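# Dial the note's number on the desk phone

## Task

Read the number on the note and key it into the desk phone's keypad digit by digit; any press of a key other than the next correct digit makes the attempt fail. At the end the handset must sit in its cradle and the phone must lie flat on the desk, and this must hold on its own without the robot keeping anything in place. Knocking or placing anything off the table also counts as a failure.

## Robot and tools

ROBOT. Two xArm6-style arms with parallel grippers, named left_arm and right_arm. The names are not image sides. Each arm has six joints, always listed in this order: waist (joint1), shoulder (joint2), elbow (joint3), forearm roll (joint4), wrist pitch (joint5), wrist roll (joint6). Stated ranges in radians: waist -6.283..6.283, shoulder -2.059..2.094, elbow -3.927..0.192, forearm roll -6.283..6.283, wrist pitch -1.693..3.142, wrist roll -6.283..6.283. Forearm roll has its sign flipped against the URDF in everything you send and read, while the stated ranges keep URDF signs; so a URDF range of a..b becomes -b..-a in your numbers. Real ends may differ from the stated ones by up to 0.010 rad.

FRAMES. One shared scene frame: origin on the table top between the arms, +z up, +x out over the table, left_arm on the +y side. Bases: left_arm at (+0.013, +0.294, 0), right_arm at (-0.041, -0.372, 0), both nearly unrotated. The gripper's fingers point along its +z and open along its y. end_effector_position is the pinch point between closed pads, about 2 cm behind the tips; closing pushes the tips roughly 10 mm further along +z. Reported hand positions can be off, more so at long reach.

ROW FORMAT. Every command row is 14 numbers in [-1, 1]: left_arm's six joint values then its gripper opening, then the same seven for right_arm. Joint values are offsets, scaled so 1.0 = 2.036 rad. The opening is absolute: +1 fully open, -1 closed.

execute_actions(actions): a list of actions; each action is a table of 1 to 15 rows, one row per 1/30 s control step, and a short table repeats its last row until 15 steps are used. Joint offsets in every row are measured from the joint angles at the start of that action (for the first action, the last reported angles), not from the previous row. An action asking any joint to go more than 0.010 rad beyond its range end is rejected for both arms; if the first action or any malformed action fails, the whole call does nothing. Requests past a real end are clipped there and may report "joint sent to its limit". An empty list just returns state and images.

move(target, speed, blocking): target is one 14-number row; its joint offsets are from the "Joint positions" of the latest result that shows them, and the opening values are sent at once. All joints follow paths finishing together (0.5 to 10 s), so grippers trace curves; paths ignore obstacles and the other arm. speed is rad/s for the joint with farthest to go, 0.01 to 2, default 0.5. Faster moves and targets set beyond a contact push harder. The extra "move:" line reports the ending (done, off_target, moving, held, fault), limits=held or limits=none, and each arm's joint farthest from target. With blocking=false you get a result after 0.5 s; further actions and moves are refused until a result shows the move ended, so use wait or stop.

wait(seconds): 0 to 10 s, arms hold last command; returns early if a running move ends. stop(): brakes a running move (needs room); fingers continue. zoom_image(camera, region): enlarges a region [x0, y0, x1, y1] in pixels, at most 504x504, of cam_head_left, cam_head_right, cam_left_wrist or cam_right_wrist (all 896x504); use it to read the note and keypad. read_manual(section): licence texts only. finished_scene(scene): pass the current scene number to end it irreversibly once the goal holds; replying without a tool call ends everything.

RESULTS. State line per arm: gripper pose (position in m, quaternion wxyz) and velocities. Joint positions / Joint velocities: six joints plus pad gap in m (0.084 fully open). Joint targets: what the joints are currently driven toward. grip_measured: finger opening on the command scale. Step readings list joint angles at some steps; HELD marks held-back steps. "joint command not followed" means a clearance check altered targets. Camera calibration (K, distortion, world-to-camera transforms) is given in the prompt; results list cameras whose values changed.

MOTION LIMITS. Joint targets move at most 3.14 rad/s, stay within 0.623 rad of measured angles, and are scaled back if the gripper would jump over 70 mm; big moves may need several actions, and leftover motion should be commanded again.

GRIPPING. Hold by commanding an opening well under grip_measured; lower means harder squeeze (about 24 N per pad max). Sending grip_measured back still presses lightly on parts up to about 6 cm.

AVOID. Pressing a wrong key, tipping or shoving the phone, leaving the handset out of its cradle, dropping or knocking items off the table, fast hard pokes, arms colliding. Torque limits (N m): waist and shoulder 43.5, elbow and forearm roll 26.1, wrist pitch and roll 17.4; exceeding one stops the arm, backs off, holds 10 s and skips the call. Loads heat motors: MOTOR HOT from 65 °C, OVER-TEMPERATURE FAULT brakes the arm at 80 °C. Loose objects may get brief outside pushes.

Each tool is called by a JSON object that holds its "method" and its "body", one argument or row to a line.

## Session

{"method": "execute_actions", "body": {
  "actions": []
}}

Scene clock: 0.00 s.
left_arm: end_effector_position=(+0.0848, +0.7982, +0.3474) grip_measured=+1.00 end_effector_quat_wxyz=(+0.561, +0.662, +0.231, +0.440) end_effector_velocity=(+0.000, +0.000, +0.000) end_effector_angular_velocity=(+0.000, +0.000, +0.000) | right_arm: end_effector_position=(+0.4644, -0.5255, +0.3208) grip_measured=+1.00 end_effector_quat_wxyz=(+0.066, +0.195, +0.945, -0.255) end_effector_velocity=(+0.000, -0.000, -0.000) end_effector_angular_velocity=(-0.000, -0.000, +0.000)
Joint names: [waist, shoulder, elbow, forearm roll, wrist pitch, wrist roll]
Joint positions: left_arm=[ 1.869  0.915 -2.196  1.267  2.396  0.747  0.084] | right_arm=[ 0.026  0.07  -1.394  0.552  1.297 -2.661  0.084]
Joint velocities: left_arm=[-0.    -0.    -0.     0.    -0.001 -0.     0.   ] | right_arm=[-0.     0.     0.     0.    -0.001  0.     0.   ]
Joint targets: left_arm=[1.869 0.915 -2.196 1.267 2.396 0.747] | right_arm=[0.026 0.070 -1.394 0.552 1.297 -2.661]

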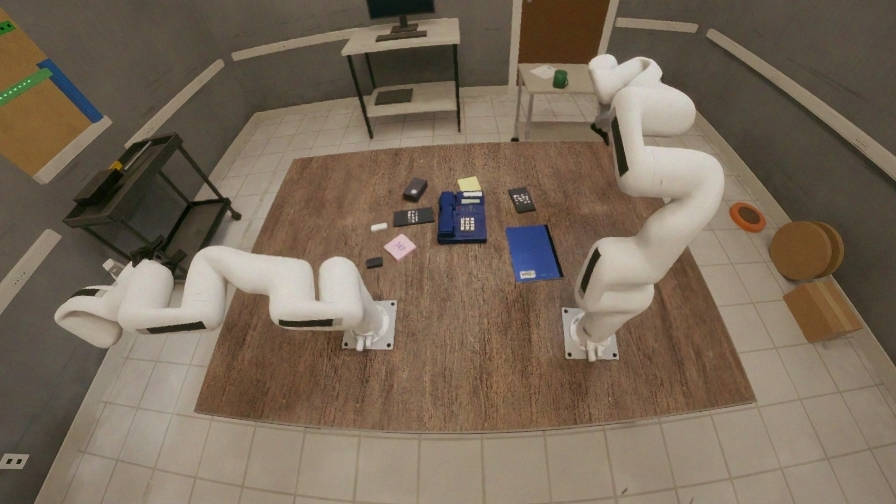

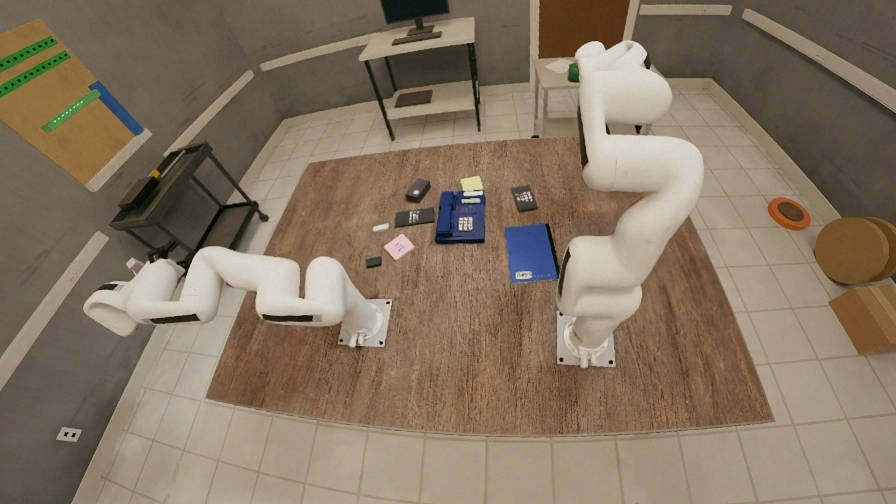

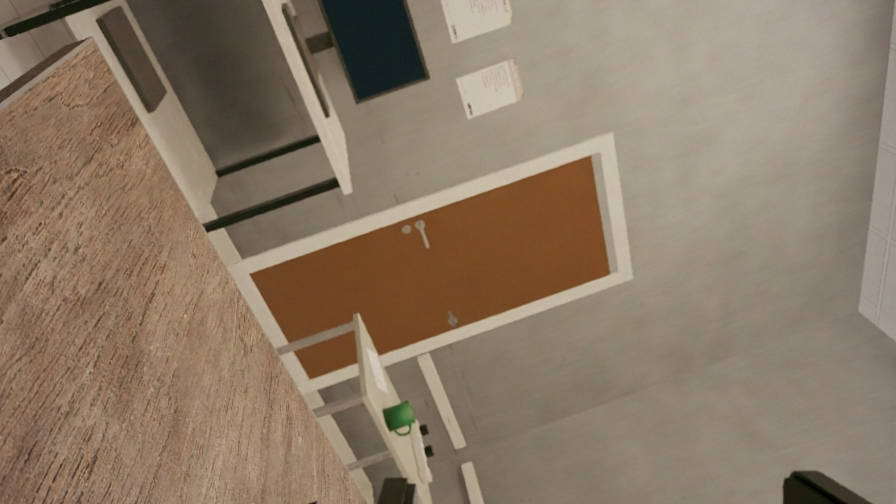

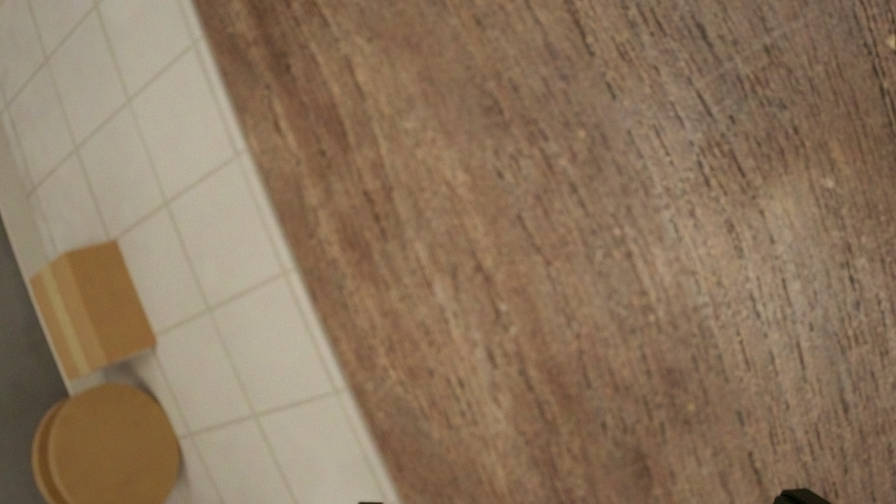

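{"method": "zoom_image", "body": {
  "camera": "cam_head_left",
  "region": [340, 160, 580, 295]
}}

Region (340, 160, 580, 295) of cam_head_left's 896x504 image, scaled by 2.100, with more detail than that image has; it fills the top 284 rows of this view, and the rest is white.

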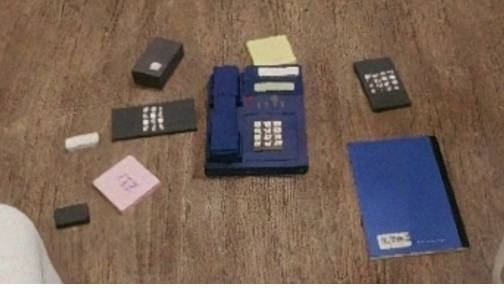

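{"method": "move", "body": {
  "target": [-0.997,-0.597,0.735,-0.622,-0.538,-0.367,1,0.389,0.012,0.263,-0.271,-0.507,0,-1],
  "speed": 1.0
}}

Scene clock: 20.23 s.
left_arm: end_effector_position=(+0.3039, +0.2458, +0.1718) grip_measured=+1.00 end_effector_quat_wxyz=(-0.012, +0.985, -0.080, -0.150) end_effector_velocity=(-0.000, -0.001, +0.000) end_effector_angular_velocity=(+0.001, -0.002, -0.004) | right_arm: end_effector_position=(+0.3805, -0.0033, +0.1668) grip_measured=-1.00 end_effector_quat_wxyz=(+0.204, -0.115, +0.962, +0.139) end_effector_velocity=(-0.000, +0.001, +0.000) end_effector_angular_velocity=(+0.002, -0.001, -0.000)
Joint names: [waist, shoulder, elbow, forearm roll, wrist pitch, wrist roll]
Joint positions: left_arm=[-0.16  -0.3   -0.7    0.001  1.3   -0.     0.084] | right_arm=[ 0.818  0.095 -0.859  0.001  0.265 -2.661  0.   ]
Joint velocities: left_arm=[-0.003 -0.002  0.001 -0.001 -0.001  0.     0.   ] | right_arm=[ 0.001 -0.     0.001 -0.001 -0.002  0.     0.   ]
Joint targets: left_arm=[-0.160 -0.300 -0.699 0.001 1.300 -0.000] | right_arm=[0.818 0.095 -0.858 0.001 0.265 -2.661]
move: done; limits=none; left_arm: farthest joint: the waist, 0.001 radians from its target (2.030 radians at the start); right_arm: farthest joint: the waist, 0.000 radians from its target (0.792 radians at the start)
camera_calibration (this result's frames):
cam_left_wrist: T_world_to_cam=[[-0.163412, -0.986531, 0.00732107, 0.317799], [-0.941092, 0.158103, 0.298915, 0.262995], [-0.296046, 0.0419564, -0.954252, 0.374261], [0, 0, 0, 1]] pos_world=[0.410233, 0.256236, 0.276199]
cam_right_wrist: T_world_to_cam=[[-0.295355, 0.926926, 0.231458, 0.108396], [0.892342, 0.181098, 0.413435, -0.342993], [0.341307, 0.32865, -0.880624, 0.149116], [0, 0, 0, 1]] pos_world=[0.287187, -0.0873669, 0.248031]

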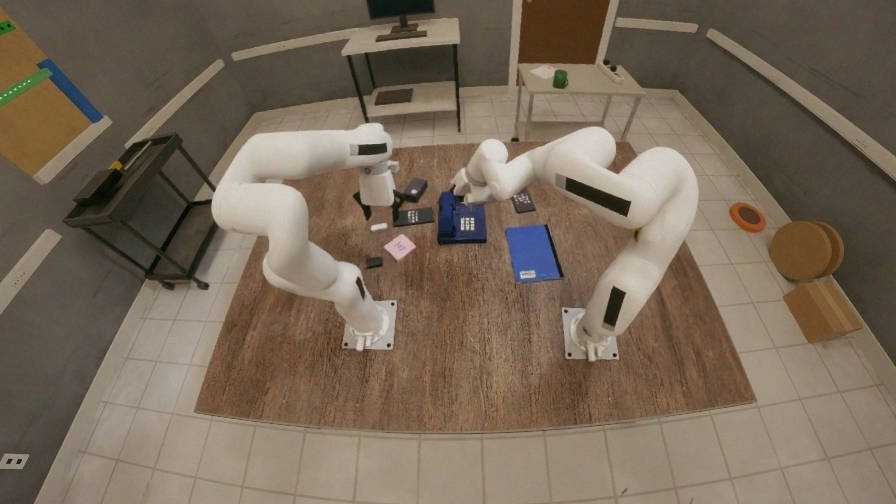

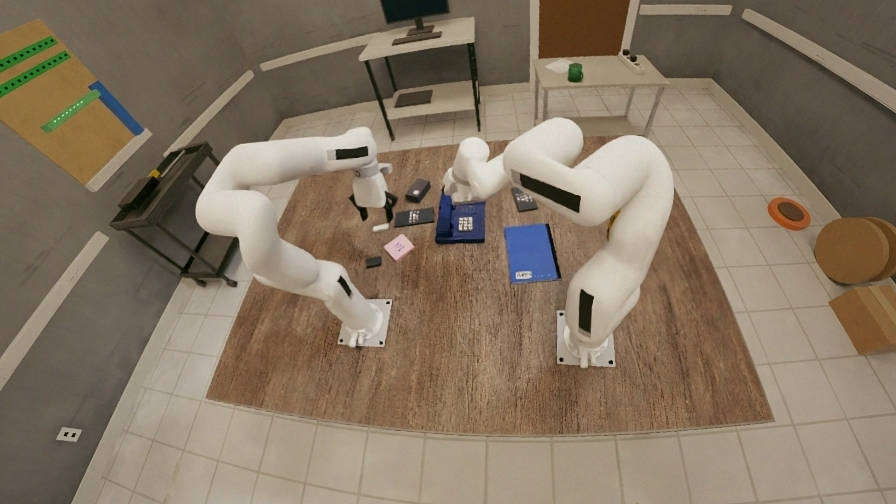

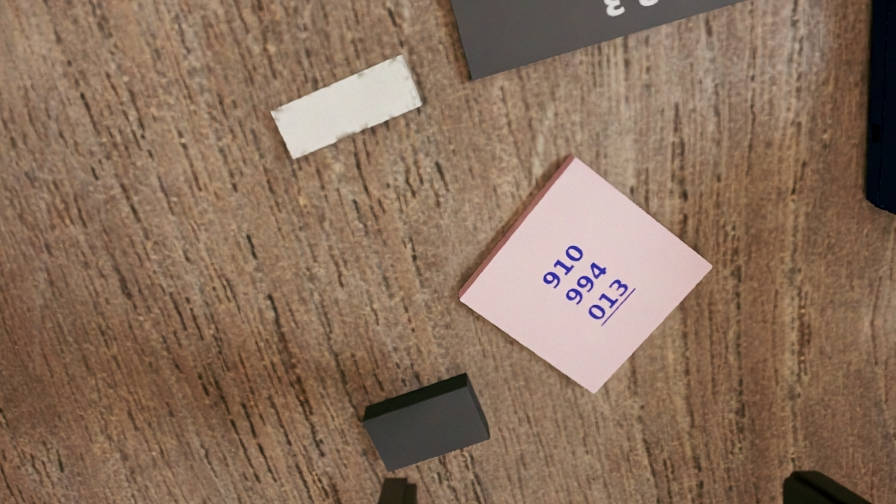

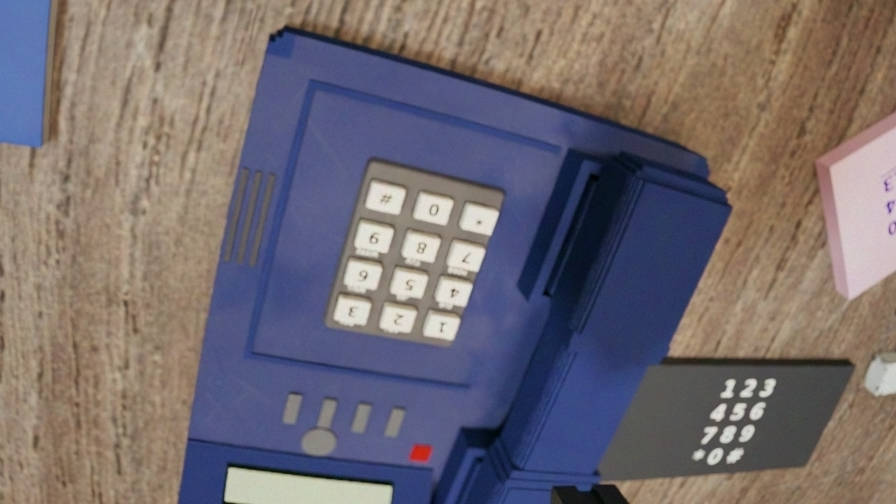

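{"method": "move", "body": {
  "target": [0,0,0,0,0,0,1,-0.0157,0,0.1365,0,-0.1365,0,-1],
  "speed": 0.3
}}

Scene clock: 28.43 s.
left_arm: end_effector_position=(+0.3039, +0.2458, +0.1718) grip_measured=+1.00 end_effector_quat_wxyz=(-0.012, +0.985, -0.080, -0.150) end_effector_velocity=(-0.000, +0.000, -0.000) end_effector_angular_velocity=(-0.000, +0.001, -0.000) | right_arm: end_effector_position=(+0.3424, -0.0576, +0.0941) grip_measured=-1.00 end_effector_quat_wxyz=(+0.206, -0.100, +0.964, +0.136) end_effector_velocity=(-0.001, -0.001, -0.001) end_effector_angular_velocity=(-0.000, +0.001, -0.001)
Joint names: [waist, shoulder, elbow, forearm roll, wrist pitch, wrist roll]
Joint positions: left_arm=[-0.16  -0.3   -0.7    0.001  1.3   -0.     0.084] | right_arm=[ 0.786  0.095 -0.581  0.001 -0.012 -2.661  0.   ]
Joint velocities: left_arm=[0.    0.    0.001 0.    0.    0.001 0.   ] | right_arm=[-0.     0.     0.004 -0.    -0.003  0.     0.   ]
Joint targets: left_arm=[-0.160 -0.300 -0.700 0.001 1.300 -0.000] | right_arm=[0.786 0.095 -0.581 0.001 -0.013 -2.661]
move: done; limits=none; left_arm: farthest joint: the waist, 0.000 radians from its target (0.000 radians at the start); right_arm: farthest joint: the waist, 0.000 radians from its target (0.032 radians at the start)
camera_calibration (this result's frames):
cam_left_wrist: T_world_to_cam=[[-0.163413, -0.986531, 0.00732106, 0.317799], [-0.941092, 0.158104, 0.298914, 0.262995], [-0.296046, 0.0419566, -0.954252, 0.374261], [0, 0, 0, 1]] pos_world=[0.410233, 0.256235, 0.276199]
cam_right_wrist: T_world_to_cam=[[-0.265768, 0.935778, 0.231704, 0.154681], [0.897576, 0.152497, 0.413645, -0.272543], [0.351746, 0.317905, -0.880461, 0.111736], [0, 0, 0, 1]] pos_world=[0.246435, -0.138707, 0.175276]

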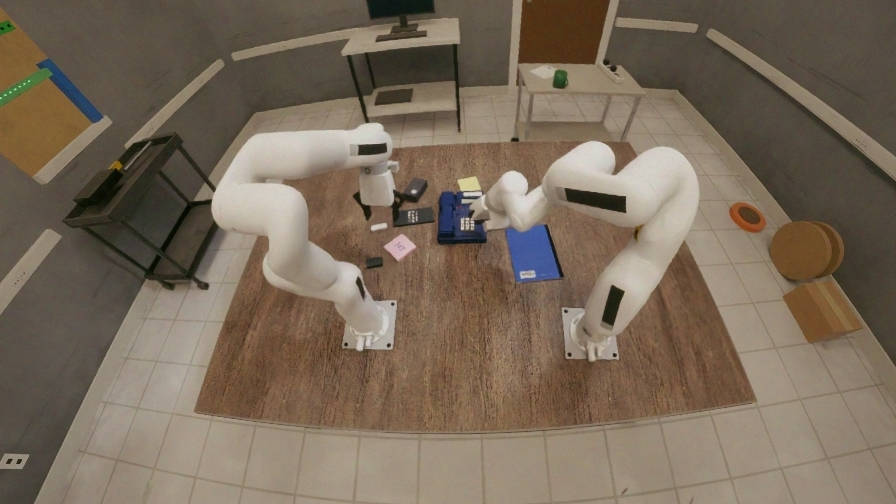

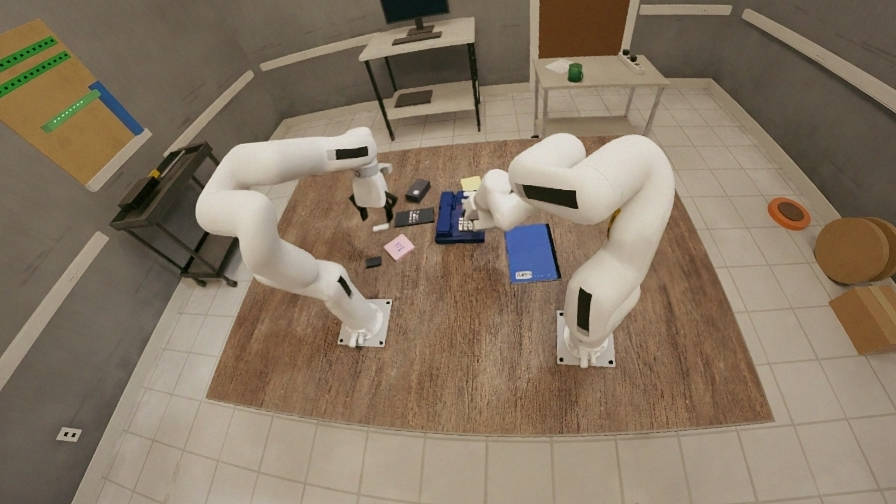

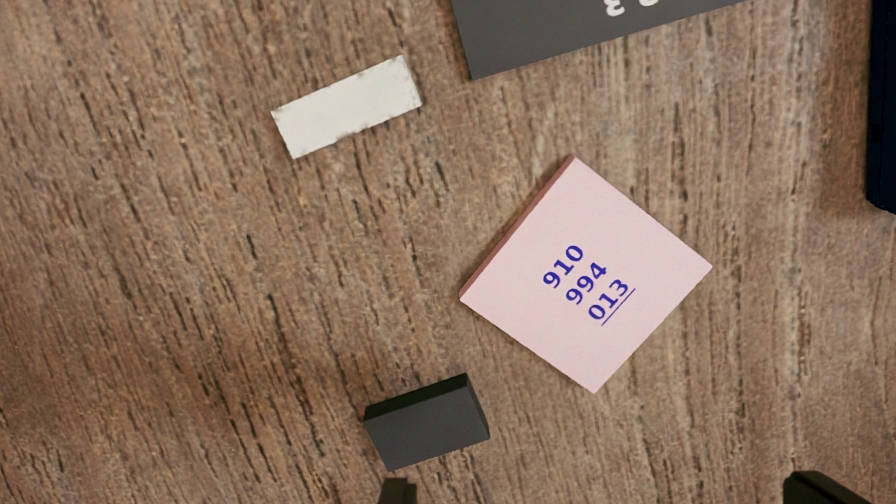

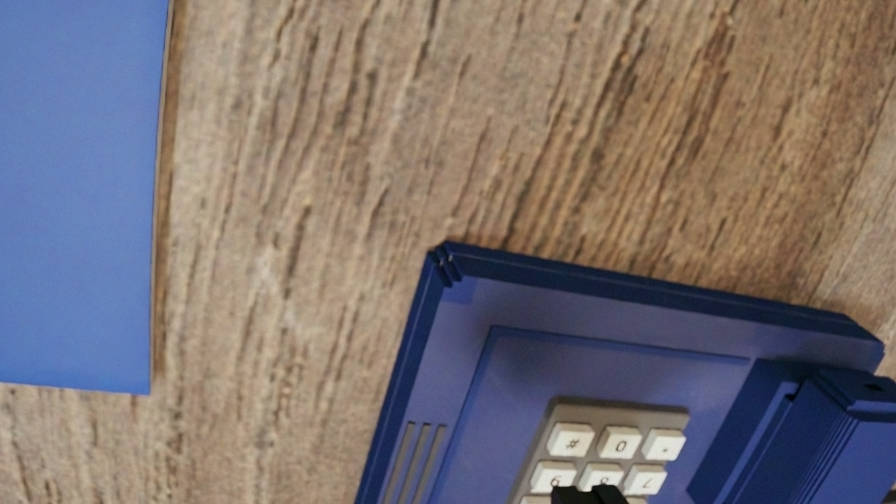

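{"method": "move", "body": {
  "target": [0,0,0,0,0,0,1,0,0.061,-0.0408,0,-0.0202,0,-1],
  "speed": 0.2
}}

Scene clock: 34.80 s.
left_arm: end_effector_position=(+0.3039, +0.2458, +0.1718) grip_measured=+1.00 end_effector_quat_wxyz=(-0.012, +0.985, -0.080, -0.150) end_effector_velocity=(-0.000, +0.000, -0.000) end_effector_angular_velocity=(-0.000, +0.000, -0.002) | right_arm: end_effector_position=(+0.3599, -0.0433, +0.0730) grip_measured=-1.00 end_effector_quat_wxyz=(+0.206, -0.100, +0.964, +0.136) end_effector_velocity=(-0.000, +0.000, -0.002) end_effector_angular_velocity=(-0.002, +0.002, +0.000)
Joint names: [waist, shoulder, elbow, forearm roll, wrist pitch, wrist roll]
Joint positions: left_arm=[-0.16  -0.3   -0.7    0.001  1.3   -0.     0.084] | right_arm=[ 0.786  0.218 -0.664  0.001 -0.054 -2.661  0.   ]
Joint velocities: left_arm=[ 0.     0.     0.    -0.    -0.     0.002  0.   ] | right_arm=[ 0.     0.005 -0.002 -0.    -0.001 -0.     0.   ]
Joint targets: left_arm=[-0.160 -0.300 -0.700 0.001 1.300 -0.000] | right_arm=[0.786 0.219 -0.664 0.001 -0.054 -2.661]
move: done; limits=none; left_arm: farthest joint: the waist, 0.000 radians from its target (0.000 radians at the start); right_arm: farthest joint: the shoulder, 0.001 radians from its target (0.124 radians at the start)
camera_calibration (this result's frames):
cam_left_wrist: T_world_to_cam=[[-0.163413, -0.986531, 0.00732102, 0.317799], [-0.941092, 0.158104, 0.298914, 0.262995], [-0.296046, 0.0419566, -0.954252, 0.374261], [0, 0, 0, 1]] pos_world=[0.410233, 0.256235, 0.276199]
cam_right_wrist: T_world_to_cam=[[-0.265803, 0.935749, 0.231781, 0.150781], [0.897531, 0.152462, 0.413754, -0.281711], [0.351832, 0.318008, -0.880389, 0.0823856], [0, 0, 0, 1]] pos_world=[0.263937, -0.124342, 0.154142]

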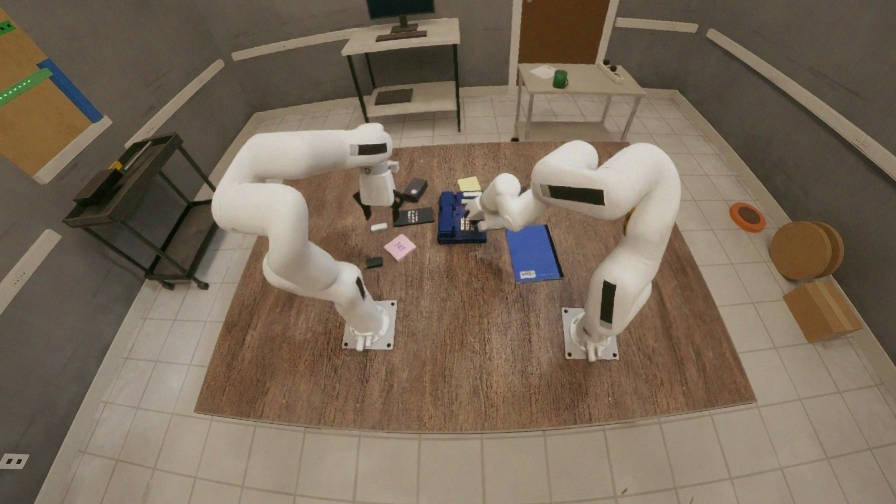

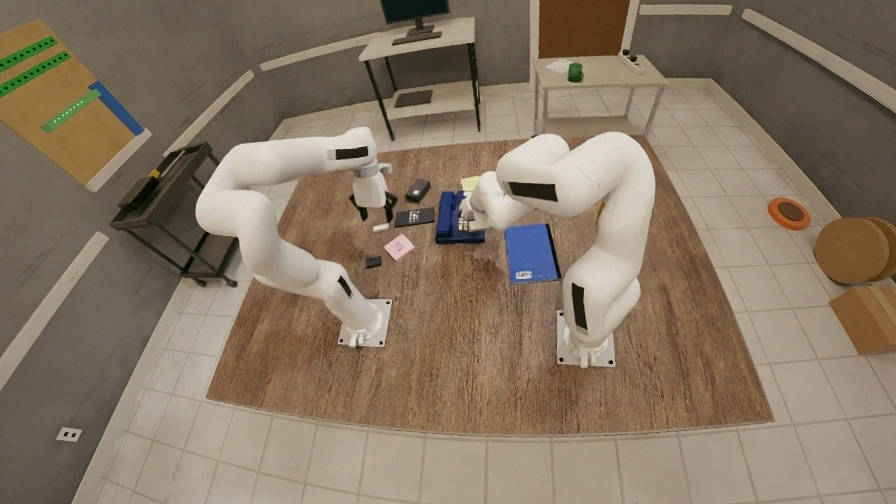

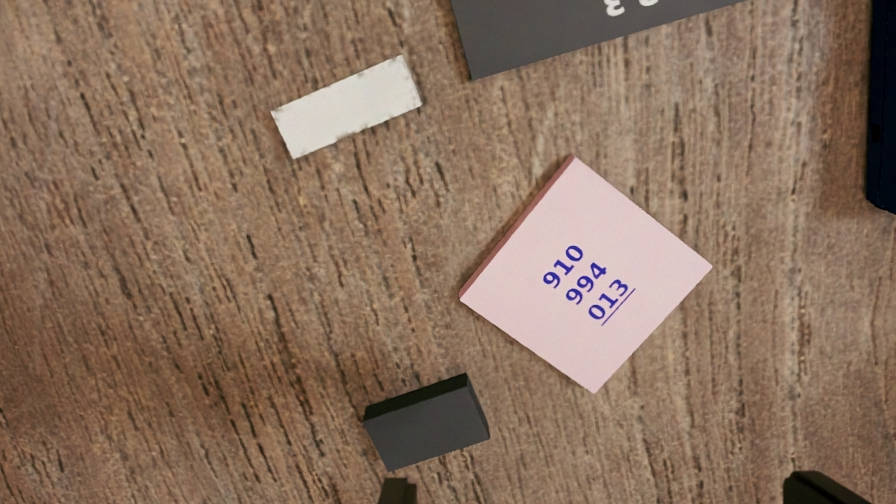

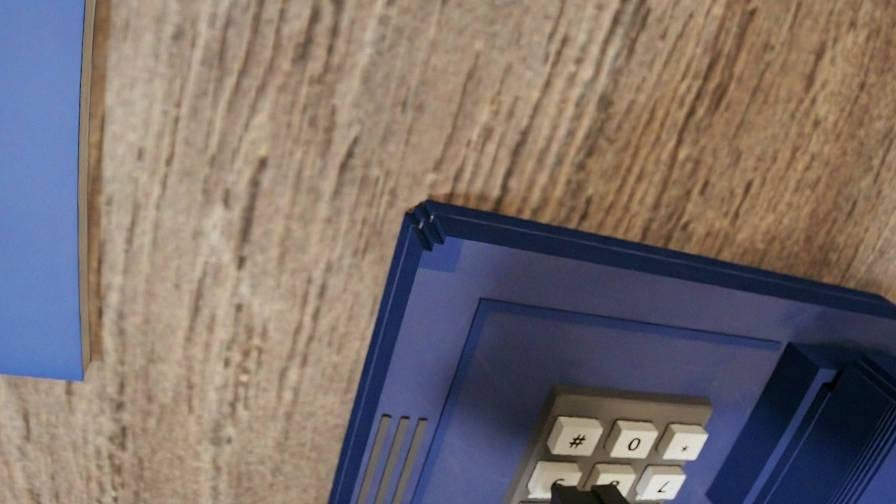

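{"method": "move", "body": {
  "target": [-0.28,-0.339,0.4126,0,-0.54,0,1,0,0,0,0,0,0,-1],
  "speed": 0.8
}}

Scene clock: 42.30 s.
left_arm: end_effector_position=(+0.2452, +0.0850, +0.1453) grip_measured=+1.00 end_effector_quat_wxyz=(+0.114, +0.885, -0.339, +0.297) end_effector_velocity=(-0.000, +0.000, -0.000) end_effector_angular_velocity=(-0.001, -0.002, -0.001) | right_arm: end_effector_position=(+0.3599, -0.0433, +0.0730) grip_measured=-1.00 end_effector_quat_wxyz=(+0.206, -0.100, +0.964, +0.136) end_effector_velocity=(+0.000, +0.000, -0.000) end_effector_angular_velocity=(+0.001, -0.000, -0.001)
Joint names: [waist, shoulder, elbow, forearm roll, wrist pitch, wrist roll]
Joint positions: left_arm=[-0.73  -0.989  0.14   0.001  0.201 -0.     0.084] | right_arm=[ 0.786  0.218 -0.664  0.001 -0.054 -2.661  0.   ]
Joint velocities: left_arm=[-0.    -0.002  0.003 -0.    -0.003  0.001 -0.   ] | right_arm=[-0.     0.001 -0.     0.    -0.001  0.001  0.   ]
Joint targets: left_arm=[-0.730 -0.990 0.140 0.001 0.201 -0.000] | right_arm=[0.786 0.218 -0.664 0.001 -0.054 -2.661]
move: done; limits=none; left_arm: farthest joint: the shoulder, 0.001 radians from its target (0.690 radians at the start); right_arm: farthest joint: the waist, 0.000 radians from its target (0.000 radians at the start)
camera_calibration (this result's frames):
cam_left_wrist: T_world_to_cam=[[-0.67266, -0.739948, 0.00238564, 0.25433], [-0.591951, 0.536181, -0.601751, 0.25421], [0.443986, -0.406186, -0.79868, 0.172361], [0, 0, 0, 1]] pos_world=[0.245032, 0.121899, 0.290026]
cam_right_wrist: T_world_to_cam=[[-0.265803, 0.935749, 0.231781, 0.150781], [0.897532, 0.152462, 0.413754, -0.281711], [0.351832, 0.318008, -0.880389, 0.0823856], [0, 0, 0, 1]] pos_world=[0.263937, -0.124342, 0.154142]

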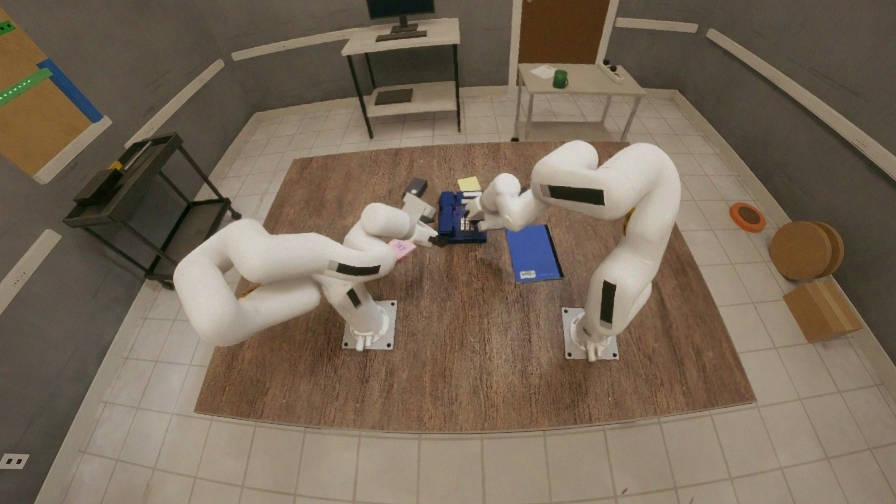

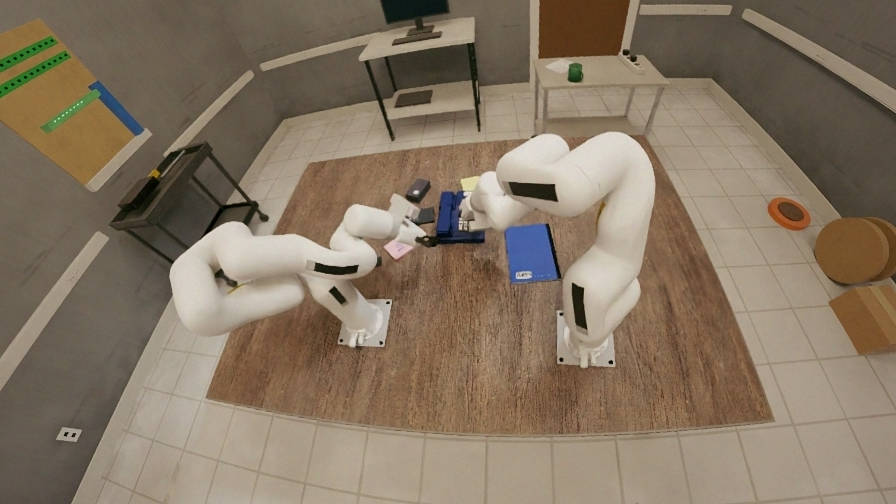

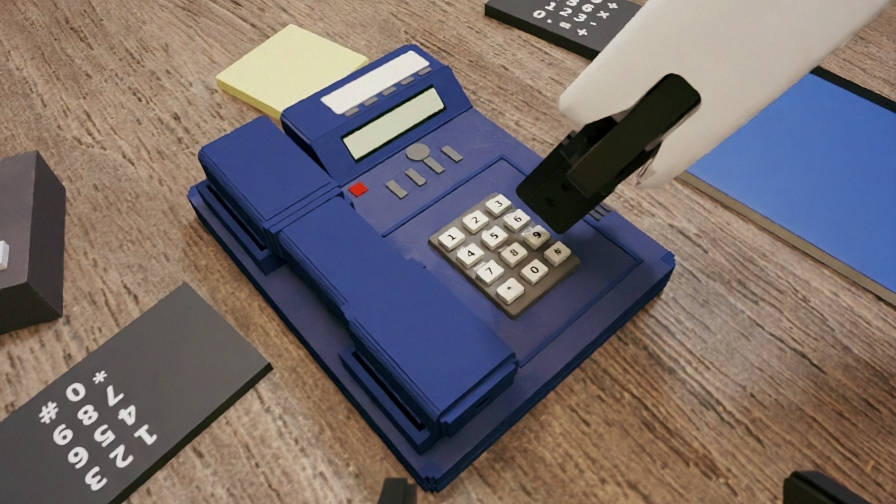

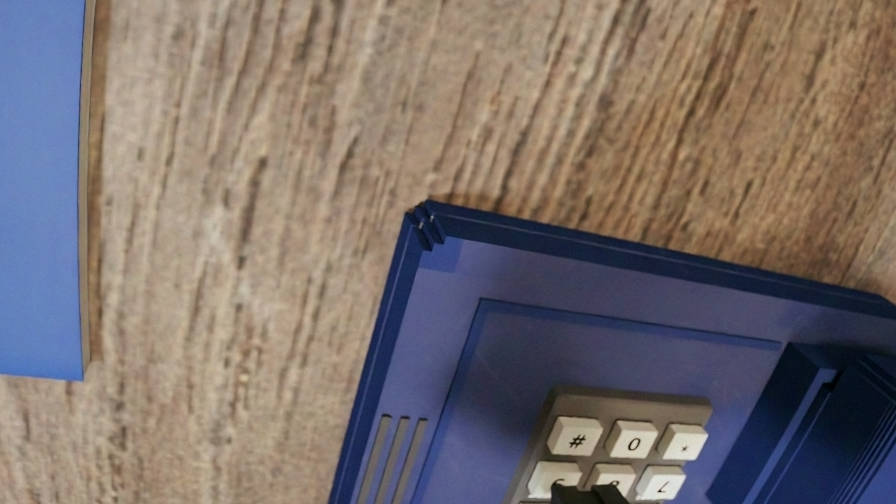

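{"method": "move", "body": {
  "target": [0,0,0,0,0,0,1,0,0.0346,-0.024,0,-0.0106,0,-1],
  "speed": 0.1
}}

{"method": "zoom_image", "body": {
  "camera": "cam_left_wrist",
  "region": [320, 70, 680, 330]
}}

Scene clock: 46.87 s.
left_arm: end_effector_position=(+0.2452, +0.0850, +0.1453) grip_measured=+1.00 end_effector_quat_wxyz=(+0.114, +0.885, -0.339, +0.297) end_effector_velocity=(+0.001, -0.000, +0.001) end_effector_angular_velocity=(+0.000, -0.003, -0.002) | right_arm: end_effector_position=(+0.3696, -0.0353, +0.0599) grip_measured=-1.00 end_effector_quat_wxyz=(+0.206, -0.100, +0.964, +0.136) end_effector_velocity=(+0.001, +0.001, -0.000) end_effector_angular_velocity=(+0.002, -0.002, -0.000)
Joint names: [waist, shoulder, elbow, forearm roll, wrist pitch, wrist roll]
Joint positions: left_arm=[-0.73  -0.989  0.14   0.001  0.201 -0.     0.084] | right_arm=[ 0.786  0.288 -0.713  0.001 -0.075 -2.661  0.   ]
Joint velocities: left_arm=[ 0.001  0.    -0.002 -0.001 -0.001  0.002  0.   ] | right_arm=[ 0.     0.003 -0.002 -0.    -0.003 -0.     0.   ]
Joint targets: left_arm=[-0.730 -0.989 0.140 0.001 0.201 -0.000] | right_arm=[0.786 0.289 -0.713 0.001 -0.075 -2.661]
move: done; limits=none; left_arm: farthest joint: the waist, 0.000 radians from its target (0.000 radians at the start); right_arm: farthest joint: the wrist pitch, 0.001 radians from its target (0.022 radians at the start)
camera_calibration (this result's frames):
cam_left_wrist: T_world_to_cam=[[-0.672661, -0.739947, 0.00238572, 0.25433], [-0.59195, 0.536181, -0.601752, 0.254209], [0.443985, -0.406187, -0.79868, 0.172361], [0, 0, 0, 1]] pos_world=[0.245031, 0.121899, 0.290025]
cam_right_wrist: T_world_to_cam=[[-0.265855, 0.935706, 0.231895, 0.148994], [0.897449, 0.152394, 0.413959, -0.286116], [0.352005, 0.318167, -0.880263, 0.0648544], [0, 0, 0, 1]] pos_world=[0.273556, -0.116447, 0.140978]

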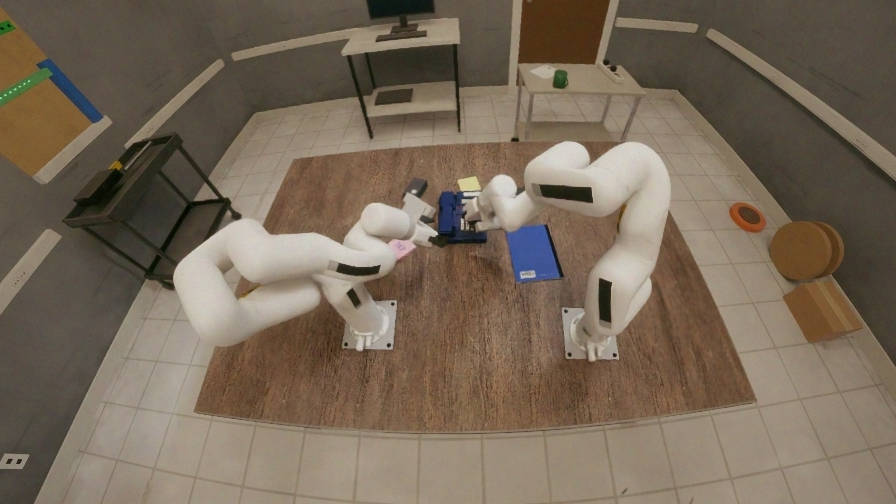

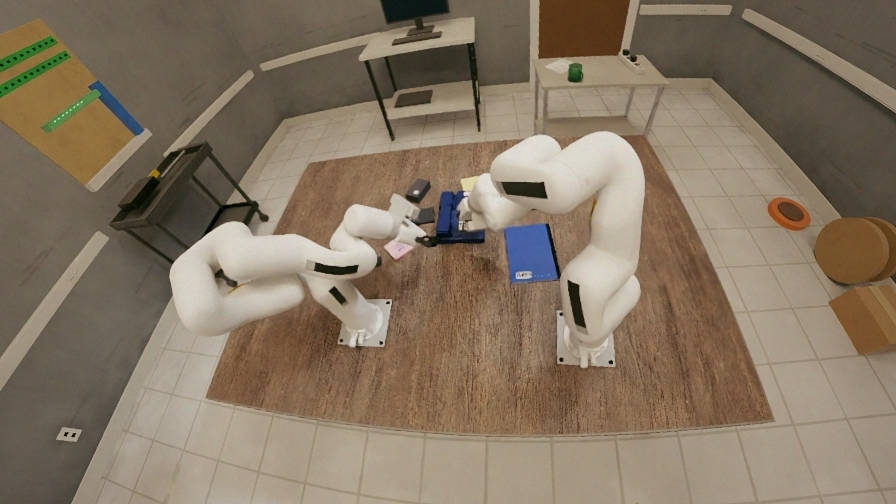

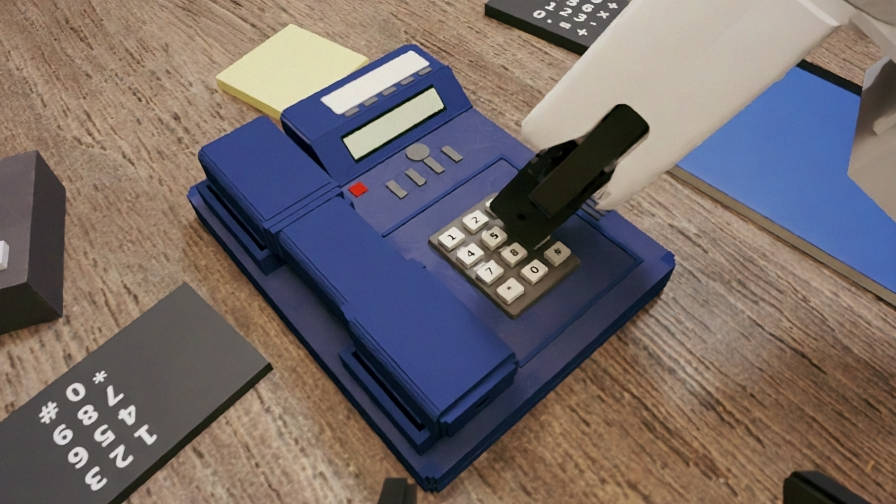

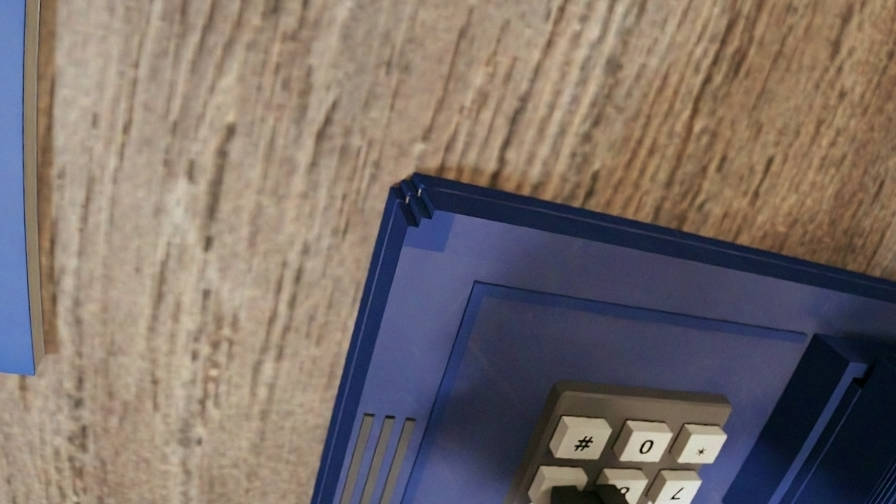

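Region (320, 70, 680, 330) of cam_left_wrist's 896x504 image, scaled by 1.400, with more detail than that image has.

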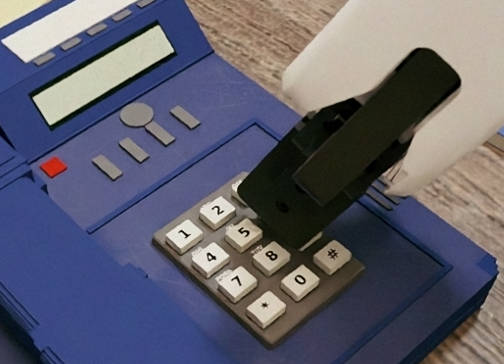

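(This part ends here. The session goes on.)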